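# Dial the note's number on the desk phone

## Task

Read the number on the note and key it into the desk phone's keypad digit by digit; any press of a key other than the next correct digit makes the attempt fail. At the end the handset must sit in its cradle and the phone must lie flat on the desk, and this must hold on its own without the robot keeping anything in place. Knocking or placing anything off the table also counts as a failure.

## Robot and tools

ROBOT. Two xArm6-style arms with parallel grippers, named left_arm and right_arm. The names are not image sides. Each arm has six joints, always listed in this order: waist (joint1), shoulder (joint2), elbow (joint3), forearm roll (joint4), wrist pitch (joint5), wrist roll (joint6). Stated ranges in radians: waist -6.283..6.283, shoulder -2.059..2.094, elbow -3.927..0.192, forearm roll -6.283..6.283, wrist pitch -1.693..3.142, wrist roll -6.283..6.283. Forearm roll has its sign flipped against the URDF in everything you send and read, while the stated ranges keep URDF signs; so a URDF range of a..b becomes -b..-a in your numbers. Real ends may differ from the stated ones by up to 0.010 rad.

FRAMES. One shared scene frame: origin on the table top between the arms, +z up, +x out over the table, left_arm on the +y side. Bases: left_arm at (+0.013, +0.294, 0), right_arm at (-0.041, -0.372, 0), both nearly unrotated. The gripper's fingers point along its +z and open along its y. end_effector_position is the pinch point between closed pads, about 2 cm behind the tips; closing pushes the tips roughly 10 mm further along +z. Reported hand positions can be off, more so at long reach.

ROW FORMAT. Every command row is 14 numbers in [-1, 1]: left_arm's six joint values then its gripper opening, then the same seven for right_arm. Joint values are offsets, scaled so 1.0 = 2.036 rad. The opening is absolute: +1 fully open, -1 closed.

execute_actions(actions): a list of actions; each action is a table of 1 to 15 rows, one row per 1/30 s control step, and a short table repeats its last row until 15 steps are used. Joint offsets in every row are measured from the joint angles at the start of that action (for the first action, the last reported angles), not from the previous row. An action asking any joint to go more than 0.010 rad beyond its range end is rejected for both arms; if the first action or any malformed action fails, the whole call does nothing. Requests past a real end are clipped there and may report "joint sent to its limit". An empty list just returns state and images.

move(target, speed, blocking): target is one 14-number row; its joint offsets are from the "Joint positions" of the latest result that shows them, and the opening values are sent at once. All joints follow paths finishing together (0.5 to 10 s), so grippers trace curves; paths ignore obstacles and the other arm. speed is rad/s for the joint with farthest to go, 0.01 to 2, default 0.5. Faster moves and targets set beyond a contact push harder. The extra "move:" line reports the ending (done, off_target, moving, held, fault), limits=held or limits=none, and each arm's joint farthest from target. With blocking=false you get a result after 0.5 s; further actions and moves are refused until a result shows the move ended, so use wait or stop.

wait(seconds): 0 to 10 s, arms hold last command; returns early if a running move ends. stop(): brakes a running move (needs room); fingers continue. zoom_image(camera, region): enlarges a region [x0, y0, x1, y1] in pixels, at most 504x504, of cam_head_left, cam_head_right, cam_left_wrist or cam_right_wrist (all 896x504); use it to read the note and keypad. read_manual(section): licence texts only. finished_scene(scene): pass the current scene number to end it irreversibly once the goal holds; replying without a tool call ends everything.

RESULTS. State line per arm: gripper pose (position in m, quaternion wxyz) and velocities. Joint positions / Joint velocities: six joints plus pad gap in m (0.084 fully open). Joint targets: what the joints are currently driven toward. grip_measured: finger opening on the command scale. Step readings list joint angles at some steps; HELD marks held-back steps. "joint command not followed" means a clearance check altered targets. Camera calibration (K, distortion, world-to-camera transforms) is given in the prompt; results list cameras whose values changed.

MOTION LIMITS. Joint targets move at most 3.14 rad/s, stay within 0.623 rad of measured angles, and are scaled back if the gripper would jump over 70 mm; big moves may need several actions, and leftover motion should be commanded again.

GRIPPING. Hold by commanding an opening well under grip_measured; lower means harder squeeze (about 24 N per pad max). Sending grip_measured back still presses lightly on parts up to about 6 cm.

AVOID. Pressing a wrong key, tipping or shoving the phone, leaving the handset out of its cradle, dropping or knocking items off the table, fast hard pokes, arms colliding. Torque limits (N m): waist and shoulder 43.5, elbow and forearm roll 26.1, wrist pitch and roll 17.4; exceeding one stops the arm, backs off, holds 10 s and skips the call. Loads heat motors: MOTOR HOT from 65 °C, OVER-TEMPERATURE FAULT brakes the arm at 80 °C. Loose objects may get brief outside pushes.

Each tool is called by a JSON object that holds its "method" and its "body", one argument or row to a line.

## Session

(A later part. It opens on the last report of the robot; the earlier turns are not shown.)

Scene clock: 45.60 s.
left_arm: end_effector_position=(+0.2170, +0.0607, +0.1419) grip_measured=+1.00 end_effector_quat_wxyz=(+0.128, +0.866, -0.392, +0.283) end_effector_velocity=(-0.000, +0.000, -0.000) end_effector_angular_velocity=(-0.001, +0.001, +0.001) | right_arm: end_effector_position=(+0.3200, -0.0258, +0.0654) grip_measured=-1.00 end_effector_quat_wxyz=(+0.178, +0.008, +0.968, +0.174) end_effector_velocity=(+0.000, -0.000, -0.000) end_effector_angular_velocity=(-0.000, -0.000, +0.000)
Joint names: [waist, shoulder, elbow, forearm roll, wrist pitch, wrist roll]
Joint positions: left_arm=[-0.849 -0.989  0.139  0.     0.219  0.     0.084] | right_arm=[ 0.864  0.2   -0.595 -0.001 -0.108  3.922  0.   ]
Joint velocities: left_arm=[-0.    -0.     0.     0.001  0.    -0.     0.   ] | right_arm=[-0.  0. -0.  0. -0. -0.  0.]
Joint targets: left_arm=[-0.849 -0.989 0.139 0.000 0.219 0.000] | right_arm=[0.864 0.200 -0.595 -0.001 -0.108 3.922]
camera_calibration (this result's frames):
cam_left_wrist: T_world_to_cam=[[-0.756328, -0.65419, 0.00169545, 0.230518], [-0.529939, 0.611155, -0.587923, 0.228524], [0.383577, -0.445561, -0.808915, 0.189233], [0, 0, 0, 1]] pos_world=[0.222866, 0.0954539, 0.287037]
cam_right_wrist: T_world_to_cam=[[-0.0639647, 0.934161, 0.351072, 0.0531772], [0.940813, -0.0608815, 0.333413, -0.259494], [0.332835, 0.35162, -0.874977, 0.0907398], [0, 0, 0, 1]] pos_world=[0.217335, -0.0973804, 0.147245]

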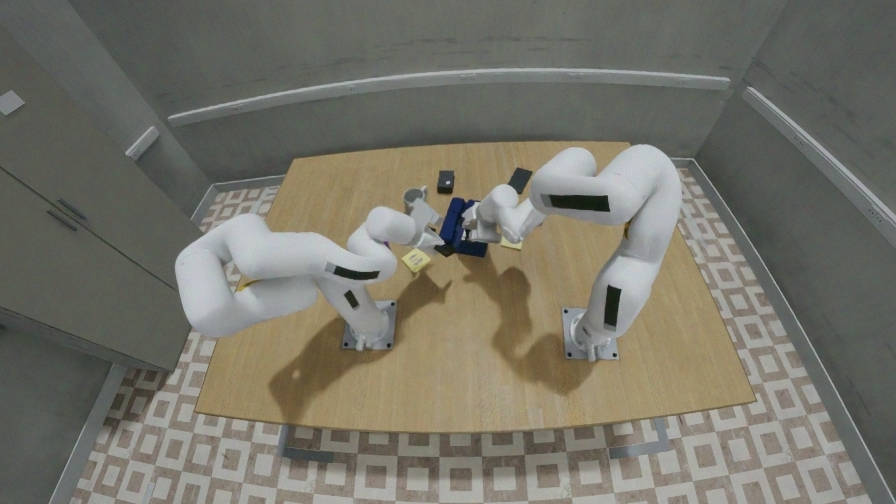

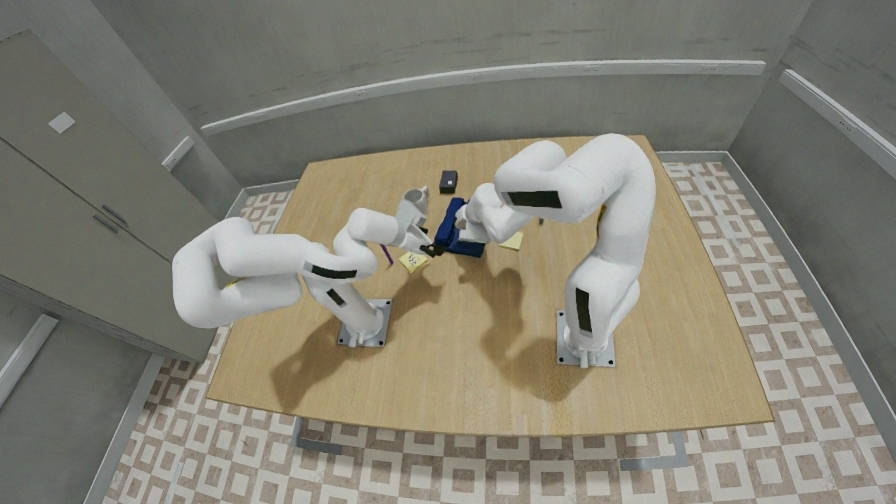

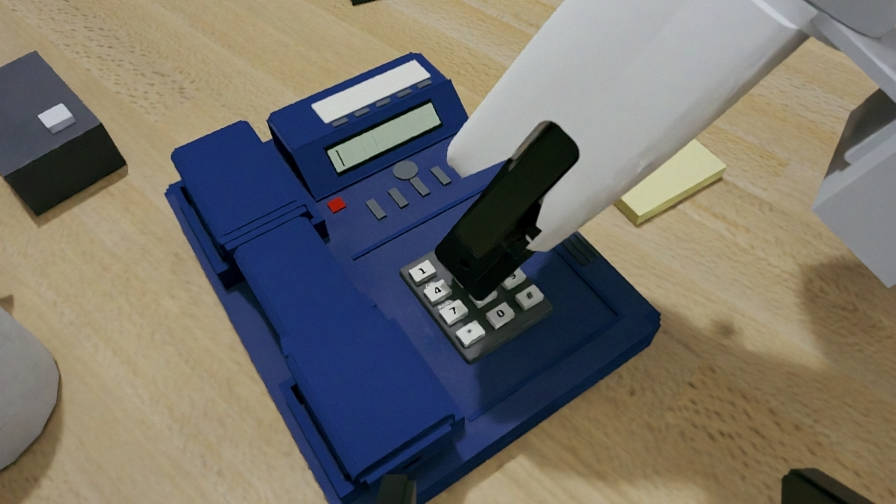

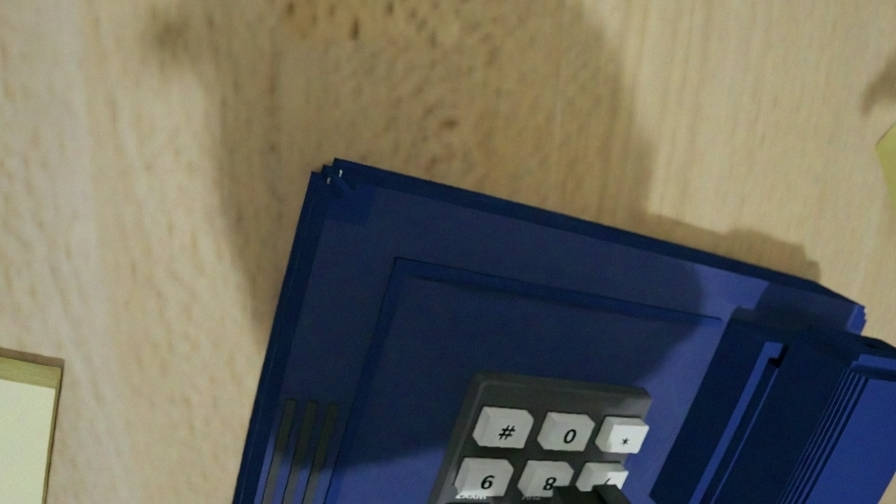

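{"method": "move", "body": {
  "target": [0,0,0,0,0,0,1,0,0.0133,0,0,-0.0133,0,-1],
  "speed": 0.03
}}

{"method": "move", "body": {
  "target": [0,0,0,0,0,0,1,0,-0.0128,0,0,0.0128,0,-1],
  "speed": 0.06
}}

{"method": "move", "body": {
  "target": [0,0,0,0,0,0,1,-0.0214,-0.0084,0.013,0,-0.0046,0,-1],
  "speed": 0.1
}}

Scene clock: 49.77 s.
left_arm: end_effector_position=(+0.2170, +0.0607, +0.1419) grip_measured=+1.00 end_effector_quat_wxyz=(+0.128, +0.866, -0.392, +0.283) end_effector_velocity=(+0.000, +0.000, +0.000) end_effector_angular_velocity=(-0.001, -0.001, +0.001) | right_arm: end_effector_position=(+0.3197, -0.0261, +0.0572) grip_measured=-1.00 end_effector_quat_wxyz=(+0.178, +0.008, +0.968, +0.174) end_effector_velocity=(+0.000, +0.000, +0.001) end_effector_angular_velocity=(+0.001, -0.002, +0.000)
Joint names: [waist, shoulder, elbow, forearm roll, wrist pitch, wrist roll]
Joint positions: left_arm=[-0.849 -0.989  0.139  0.     0.219  0.     0.084] | right_arm=[ 0.864  0.226 -0.595 -0.001 -0.135  3.922  0.   ]
Joint velocities: left_arm=[ 0.001 -0.    -0.    -0.    -0.001  0.     0.   ] | right_arm=[ 0.    -0.002  0.    -0.001 -0.001 -0.001  0.   ]
Joint targets: left_arm=[-0.849 -0.989 0.139 0.000 0.219 0.000] | right_arm=[0.864 0.227 -0.595 -0.001 -0.135 3.922]
move: done; limits=none; left_arm: farthest joint: the waist, 0.000 radians from its target (0.000 radians at the start); right_arm: farthest joint: the shoulder, 0.001 radians from its target (0.027 radians at the start)
camera_calibration (this result's frames):
cam_left_wrist: T_world_to_cam=[[-0.756328, -0.65419, 0.0016954, 0.230518], [-0.529939, 0.611155, -0.587923, 0.228524], [0.383577, -0.445561, -0.808915, 0.189233], [0, 0, 0, 1]] pos_world=[0.222866, 0.0954539, 0.287037]
cam_right_wrist: T_world_to_cam=[[-0.064086, 0.934048, 0.35135, 0.0563479], [0.940694, -0.060993, 0.333729, -0.256458], [0.333149, 0.3519, -0.874745, 0.0836743], [0, 0, 0, 1]] pos_world=[0.216984, -0.0977188, 0.138983]

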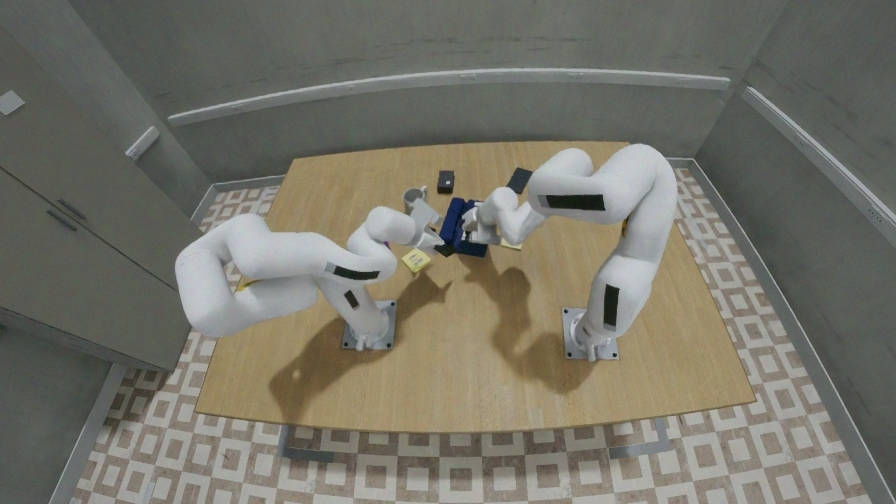

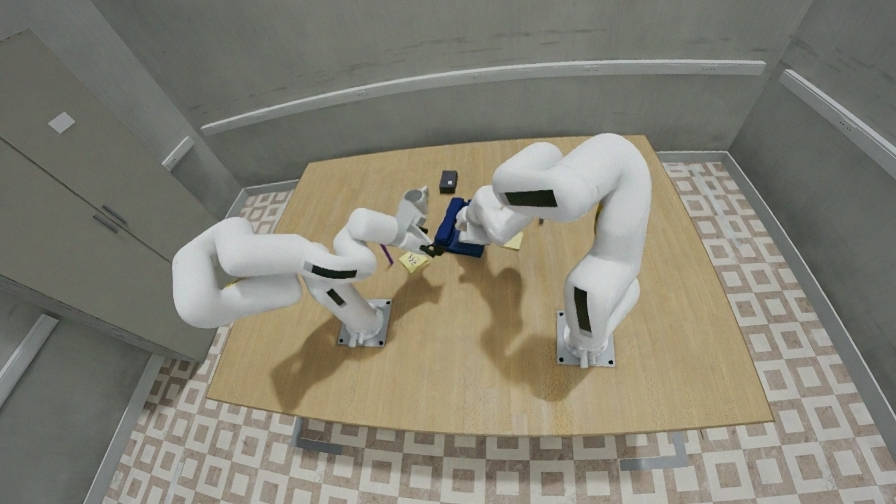

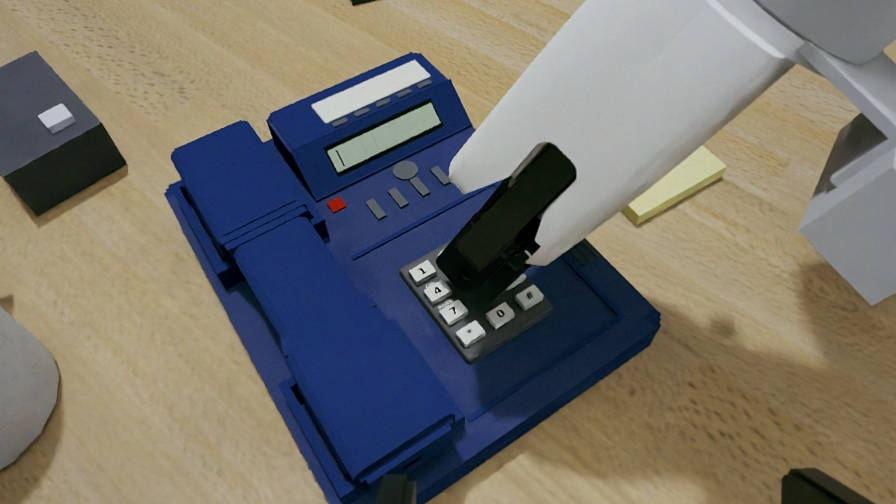

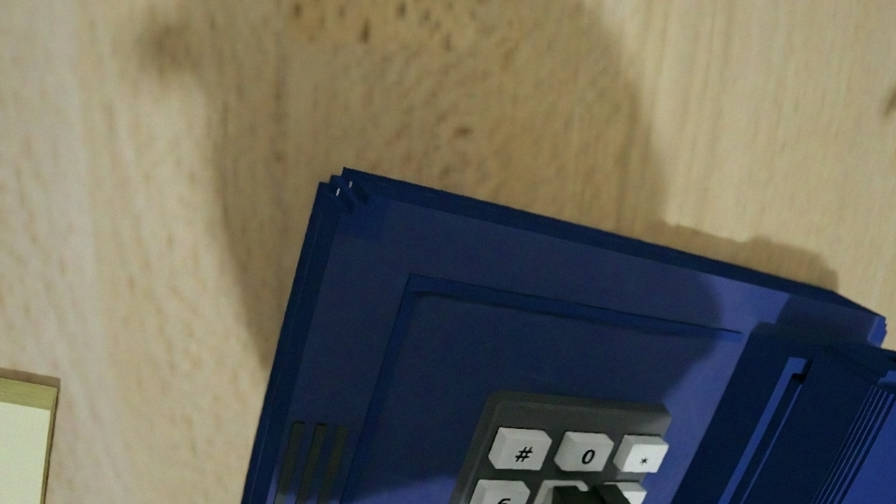

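Scene clock: 50.60 s.
left_arm: end_effector_position=(+0.2170, +0.0607, +0.1419) grip_measured=+1.00 end_effector_quat_wxyz=(+0.128, +0.866, -0.392, +0.283) end_effector_velocity=(-0.000, -0.000, -0.000) end_effector_angular_velocity=(-0.001, +0.001, -0.000) | right_arm: end_effector_position=(+0.3201, -0.0257, +0.0652) grip_measured=-1.00 end_effector_quat_wxyz=(+0.178, +0.008, +0.968, +0.174) end_effector_velocity=(+0.000, +0.000, +0.001) end_effector_angular_velocity=(-0.000, +0.000, +0.000)
Joint names: [waist, shoulder, elbow, forearm roll, wrist pitch, wrist roll]
Joint positions: left_arm=[-0.849 -0.989  0.139  0.     0.219  0.     0.084] | right_arm=[ 0.864  0.201 -0.595 -0.001 -0.109  3.922  0.   ]
Joint velocities: left_arm=[-0.001  0.     0.001  0.001 -0.    -0.001 -0.   ] | right_arm=[ 0.    -0.002 -0.     0.     0.002 -0.     0.   ]
Joint targets: left_arm=[-0.849 -0.989 0.139 0.000 0.219 0.000] | right_arm=[0.864 0.200 -0.595 -0.001 -0.109 3.922]
move: done; limits=none; left_arm: farthest joint: the waist, 0.000 radians from its target (0.000 radians at the start); right_arm: farthest joint: the shoulder, 0.001 radians from its target (0.027 radians at the start)
camera_calibration (this result's frames):
cam_left_wrist: T_world_to_cam=[[-0.756329, -0.65419, 0.00169526, 0.230518], [-0.529939, 0.611155, -0.587923, 0.228524], [0.383577, -0.445561, -0.808915, 0.189233], [0, 0, 0, 1]] pos_world=[0.222866, 0.0954539, 0.287037]
cam_right_wrist: T_world_to_cam=[[-0.0640454, 0.934084, 0.351263, 0.053213], [0.940737, -0.0609543, 0.333614, -0.259465], [0.333035, 0.351812, -0.874823, 0.0904581], [0, 0, 0, 1]] pos_world=[0.217371, -0.0973452, 0.147004]

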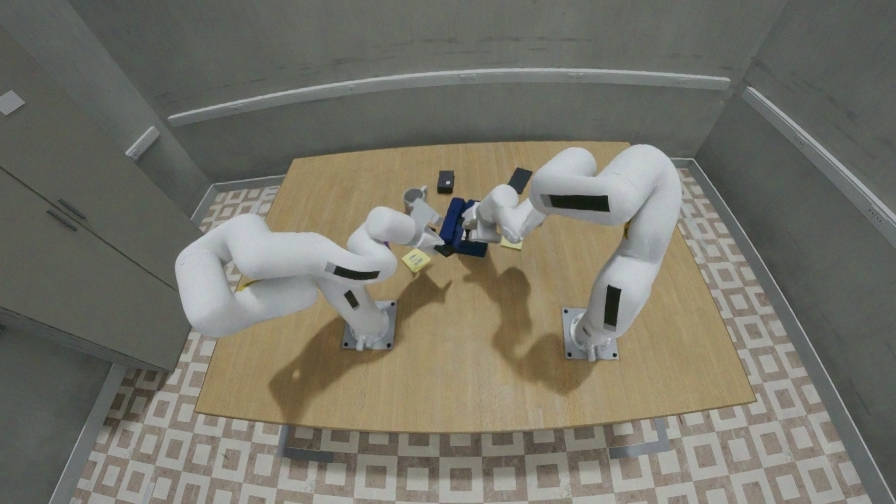

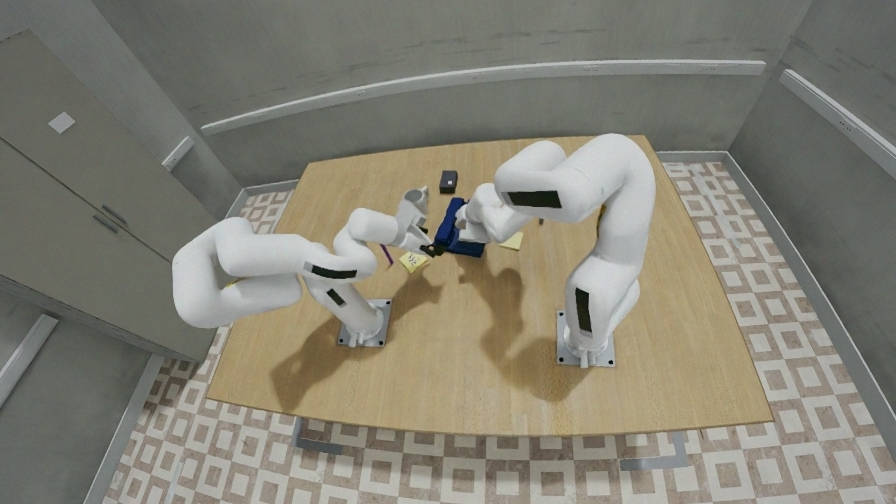

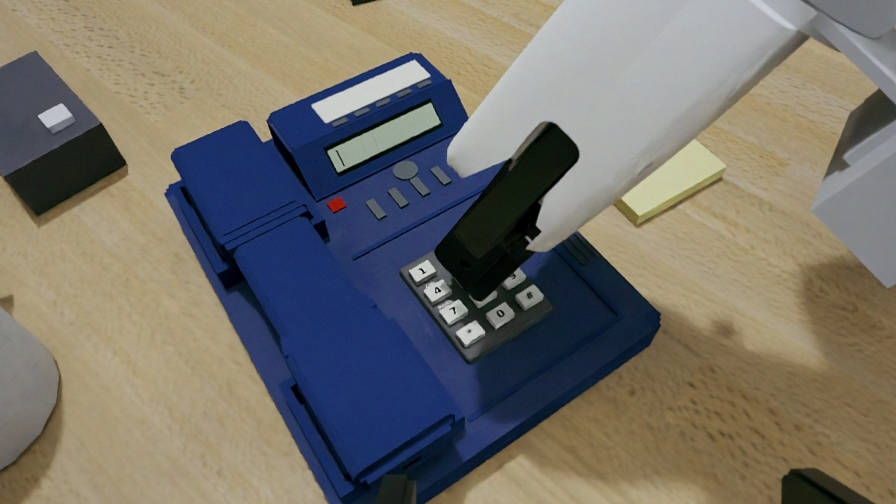

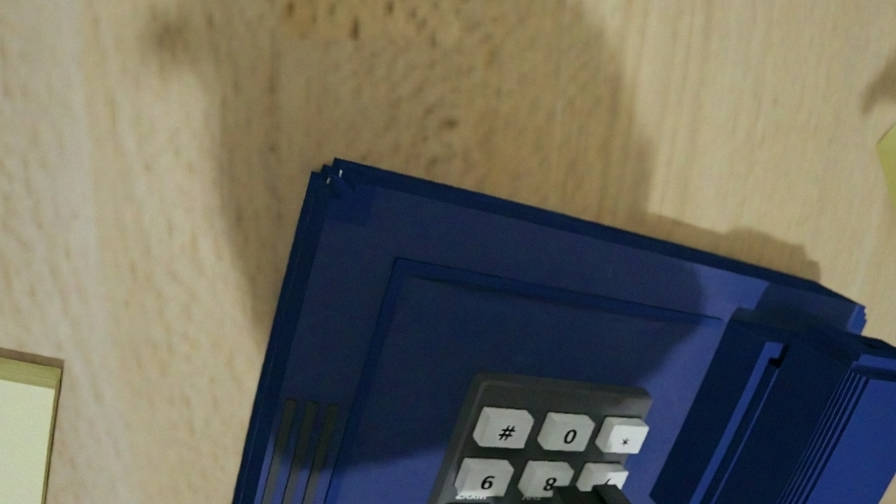

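Scene clock: 51.47 s.
left_arm: end_effector_position=(+0.2170, +0.0607, +0.1419) grip_measured=+1.00 end_effector_quat_wxyz=(+0.128, +0.866, -0.392, +0.283) end_effector_velocity=(-0.000, -0.000, -0.000) end_effector_angular_velocity=(-0.000, +0.000, -0.001) | right_arm: end_effector_position=(+0.3293, -0.0464, +0.0651) grip_measured=-1.00 end_effector_quat_wxyz=(+0.182, +0.029, +0.968, +0.170) end_effector_velocity=(+0.000, -0.001, -0.001) end_effector_angular_velocity=(-0.000, +0.000, -0.002)
Joint names: [waist, shoulder, elbow, forearm roll, wrist pitch, wrist roll]
Joint positions: left_arm=[-0.849 -0.989  0.139  0.     0.219  0.     0.084] | right_arm=[ 0.82   0.184 -0.569 -0.001 -0.118  3.922  0.   ]
Joint velocities: left_arm=[-0.001 -0.     0.     0.001  0.    -0.    -0.   ] | right_arm=[-0.002  0.001  0.001  0.    -0.002 -0.     0.   ]
Joint targets: left_arm=[-0.849 -0.989 0.139 0.000 0.219 0.000] | right_arm=[0.820 0.184 -0.569 -0.001 -0.118 3.922]
move: done; limits=none; left_arm: farthest joint: the waist, 0.000 radians from its target (0.000 radians at the start); right_arm: farthest joint: the elbow, 0.001 radians from its target (0.027 radians at the start)
camera_calibration (this result's frames):
cam_left_wrist: T_world_to_cam=[[-0.756329, -0.65419, 0.00169531, 0.230518], [-0.529939, 0.611155, -0.587923, 0.228524], [0.383577, -0.445561, -0.808915, 0.189233], [0, 0, 0, 1]] pos_world=[0.222866, 0.0954539, 0.287037]
cam_right_wrist: T_world_to_cam=[[-0.0236489, 0.935972, 0.35128, 0.0599358], [0.937213, -0.101542, 0.333649, -0.270098], [0.347956, 0.337114, -0.874803, 0.0890327], [0, 0, 0, 1]] pos_world=[0.223577, -0.113539, 0.14695]

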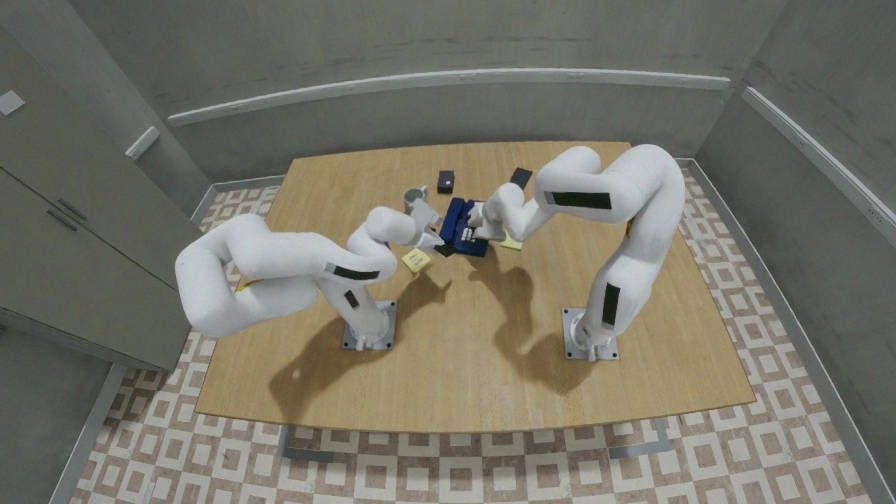

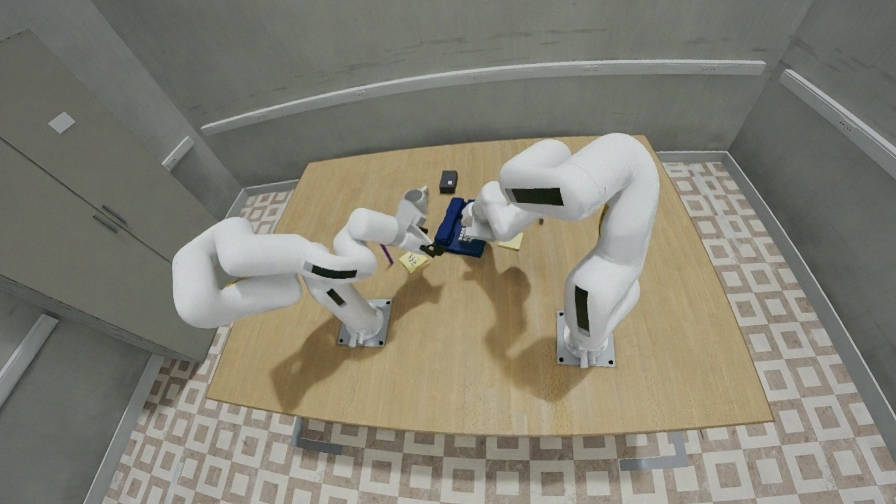

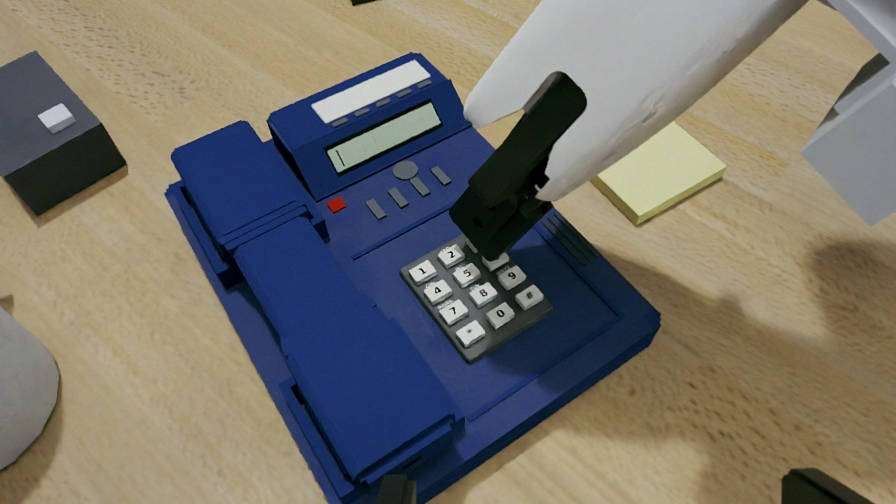

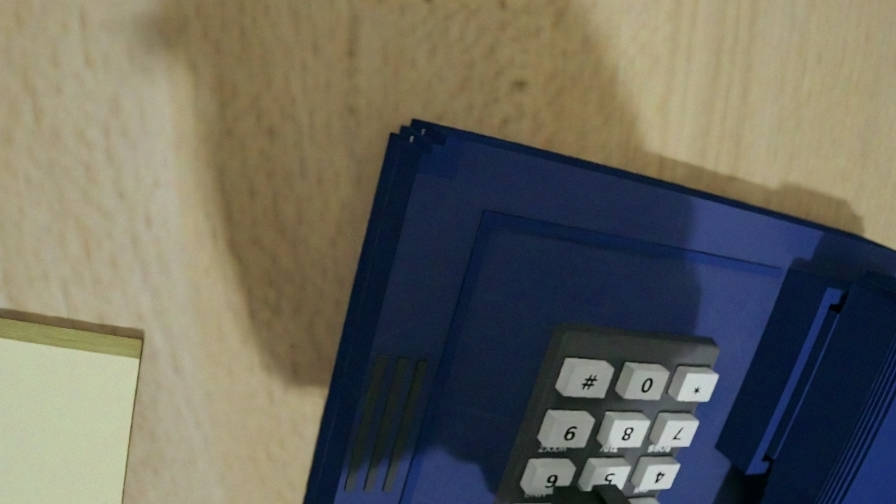

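{"method": "move", "body": {
  "target": [0,0,0,0,0,0,1,0.0195,0.0104,-0.0161,0,0.0057,0,-1],
  "speed": 0.1
}}

{"method": "move", "body": {
  "target": [0,0,0,0,0,0,1,0,0.0143,0,0,-0.0143,0,-1],
  "speed": 0.03
}}

Scene clock: 54.73 s.
left_arm: end_effector_position=(+0.2170, +0.0607, +0.1419) grip_measured=+1.00 end_effector_quat_wxyz=(+0.128, +0.866, -0.392, +0.283) end_effector_velocity=(+0.000, +0.000, -0.000) end_effector_angular_velocity=(+0.001, -0.000, +0.000) | right_arm: end_effector_position=(+0.3226, -0.0260, +0.0652) grip_measured=-1.00 end_effector_quat_wxyz=(+0.179, +0.010, +0.968, +0.174) end_effector_velocity=(-0.001, +0.001, -0.000) end_effector_angular_velocity=(-0.001, +0.001, +0.003)
Joint names: [waist, shoulder, elbow, forearm roll, wrist pitch, wrist roll]
Joint positions: left_arm=[-0.849 -0.989  0.139  0.     0.219  0.     0.084] | right_arm=[ 0.86   0.205 -0.602 -0.001 -0.107  3.922  0.   ]
Joint velocities: left_arm=[ 0.001 -0.     0.001 -0.001  0.     0.    -0.   ] | right_arm=[ 0.002  0.002 -0.002  0.     0.001 -0.     0.   ]
Joint targets: left_arm=[-0.849 -0.989 0.139 0.000 0.219 0.000] | right_arm=[0.860 0.205 -0.602 -0.001 -0.107 3.922]
move: done; limits=none; left_arm: farthest joint: the waist, 0.000 radians from its target (0.000 radians at the start); right_arm: farthest joint: the waist, 0.000 radians from its target (0.040 radians at the start)
camera_calibration (this result's frames):
cam_left_wrist: T_world_to_cam=[[-0.756329, -0.65419, 0.00169522, 0.230519], [-0.529939, 0.611155, -0.587923, 0.228524], [0.383577, -0.445561, -0.808915, 0.189233], [0, 0, 0, 1]] pos_world=[0.222866, 0.0954539, 0.287037]
cam_right_wrist: T_world_to_cam=[[-0.0604569, 0.934325, 0.351256, 0.0524158], [0.940499, -0.0645617, 0.333606, -0.261913], [0.334374, 0.350525, -0.874829, 0.0892138], [0, 0, 0, 1]] pos_world=[0.219667, -0.0971546, 0.147011]

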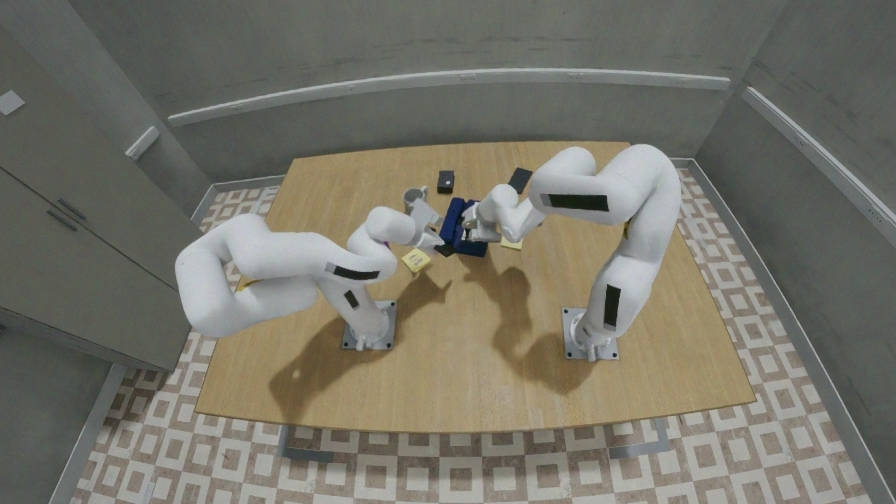

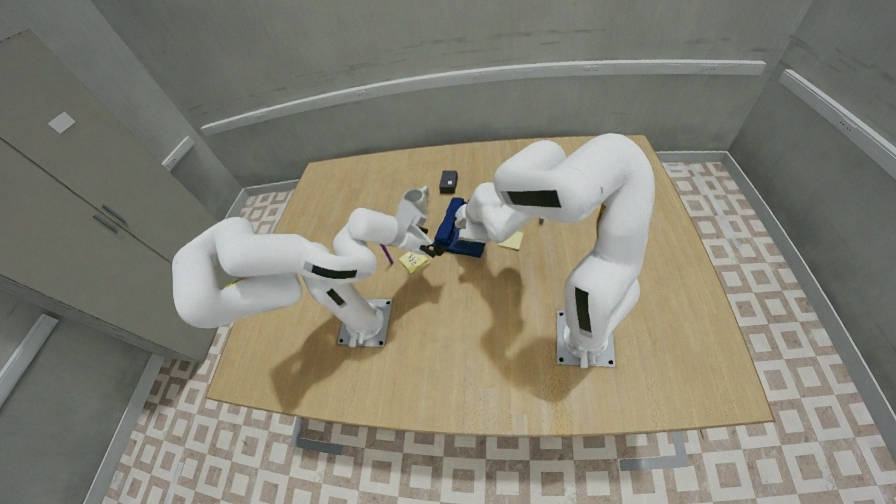

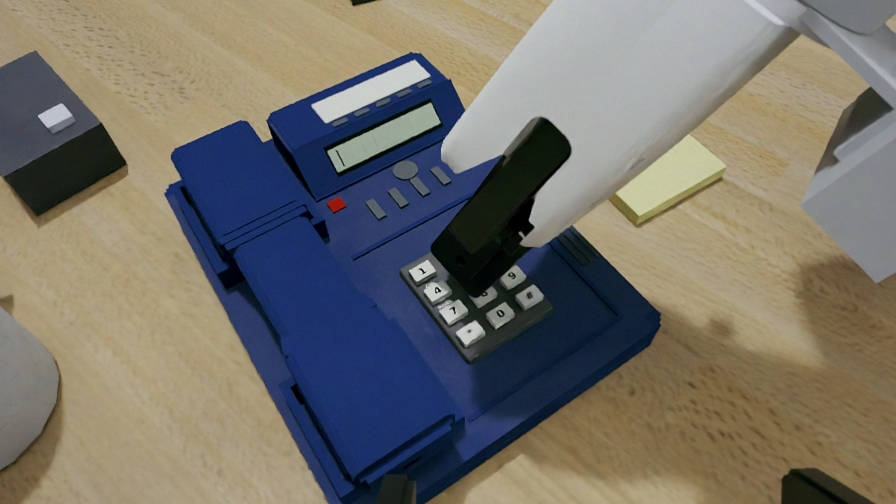

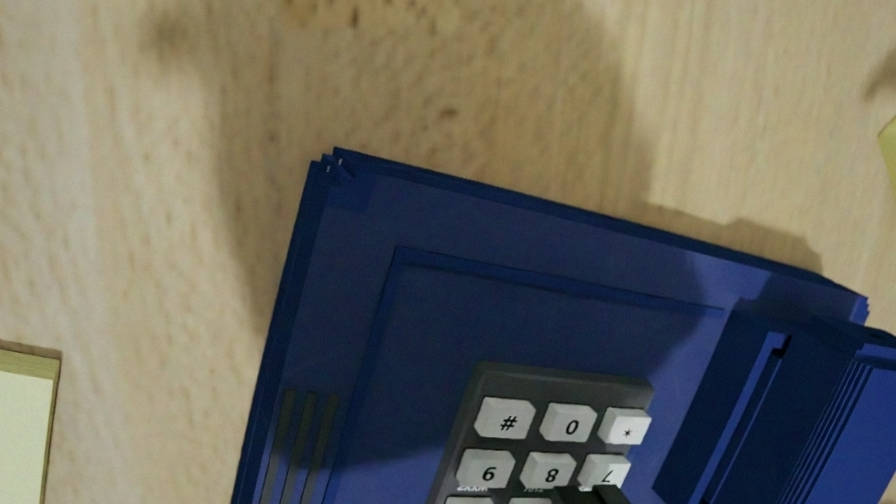

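Scene clock: 56.00 s.
left_arm: end_effector_position=(+0.2170, +0.0607, +0.1419) grip_measured=+1.00 end_effector_quat_wxyz=(+0.128, +0.866, -0.392, +0.283) end_effector_velocity=(-0.000, -0.000, +0.000) end_effector_angular_velocity=(-0.001, -0.000, -0.000) | right_arm: end_effector_position=(+0.3223, -0.0263, +0.0563) grip_measured=-1.00 end_effector_quat_wxyz=(+0.179, +0.010, +0.968, +0.174) end_effector_velocity=(-0.000, -0.000, -0.001) end_effector_angular_velocity=(+0.000, -0.000, -0.000)
Joint names: [waist, shoulder, elbow, forearm roll, wrist pitch, wrist roll]
Joint positions: left_arm=[-0.849 -0.989  0.139  0.     0.219  0.     0.084] | right_arm=[ 0.86   0.233 -0.602 -0.001 -0.136  3.922  0.   ]
Joint velocities: left_arm=[-0.001  0.    -0.    -0.    -0.    -0.001 -0.   ] | right_arm=[ 0.     0.002  0.001 -0.001 -0.003 -0.     0.   ]
Joint targets: left_arm=[-0.849 -0.989 0.139 0.000 0.219 0.000] | right_arm=[0.860 0.234 -0.602 -0.001 -0.136 3.922]
move: done; limits=none; left_arm: farthest joint: the waist, 0.000 radians from its target (0.000 radians at the start); right_arm: farthest joint: the shoulder, 0.001 radians from its target (0.029 radians at the start)
camera_calibration (this result's frames):
cam_left_wrist: T_world_to_cam=[[-0.756329, -0.65419, 0.00169528, 0.230519], [-0.529939, 0.611155, -0.587923, 0.228524], [0.383577, -0.445561, -0.808915, 0.189233], [0, 0, 0, 1]] pos_world=[0.222866, 0.0954539, 0.287037]
cam_right_wrist: T_world_to_cam=[[-0.0605954, 0.934189, 0.351595, 0.0558386], [0.940354, -0.0647053, 0.333987, -0.258639], [0.334757, 0.350862, -0.874548, 0.0815716], [0, 0, 0, 1]] pos_world=[0.219289, -0.0975194, 0.138088]

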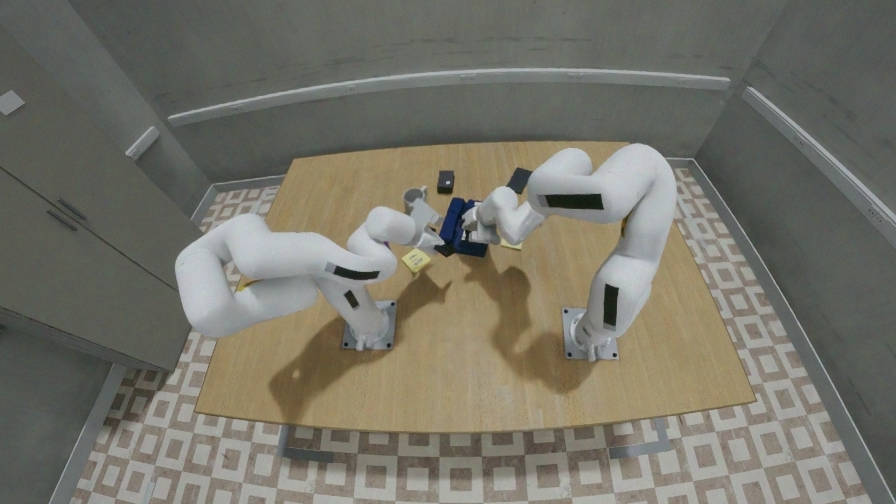

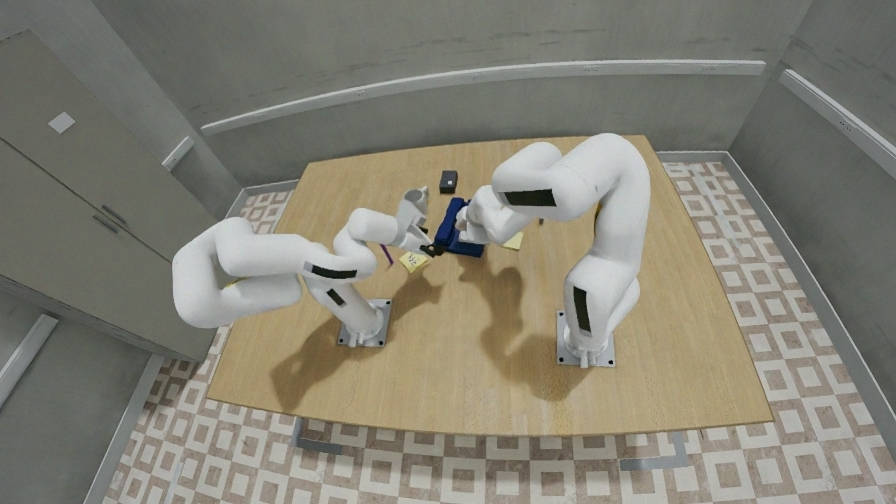

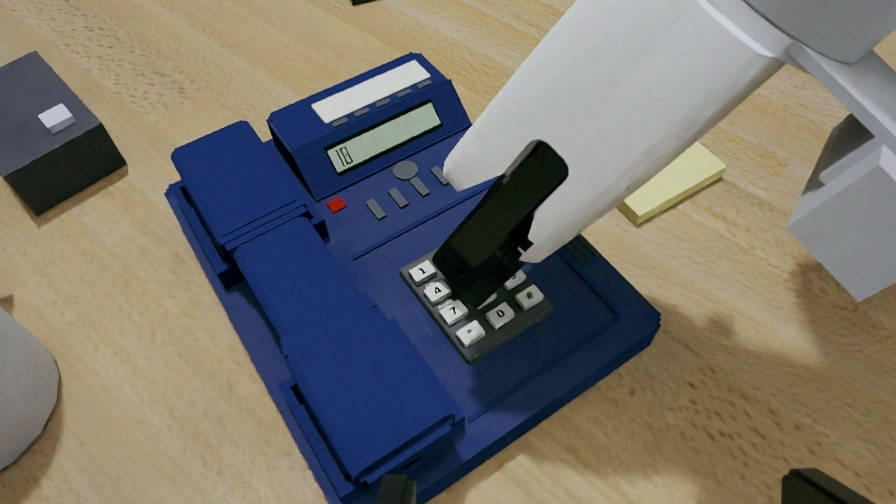

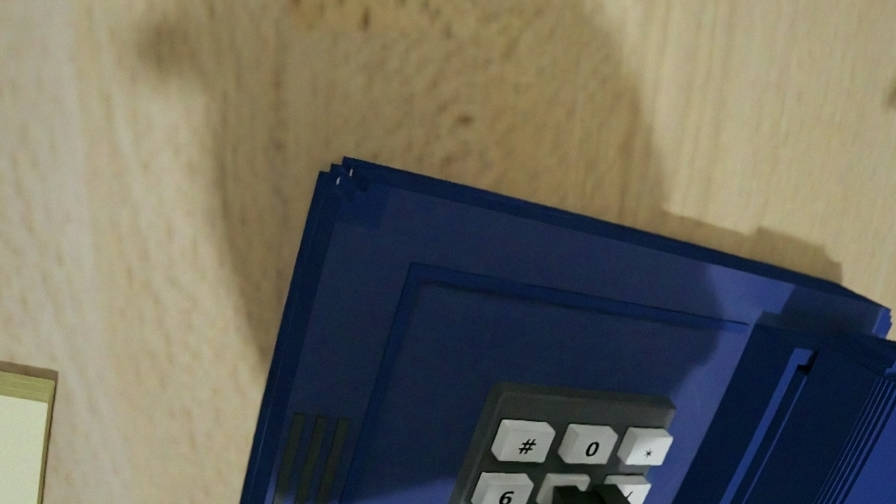

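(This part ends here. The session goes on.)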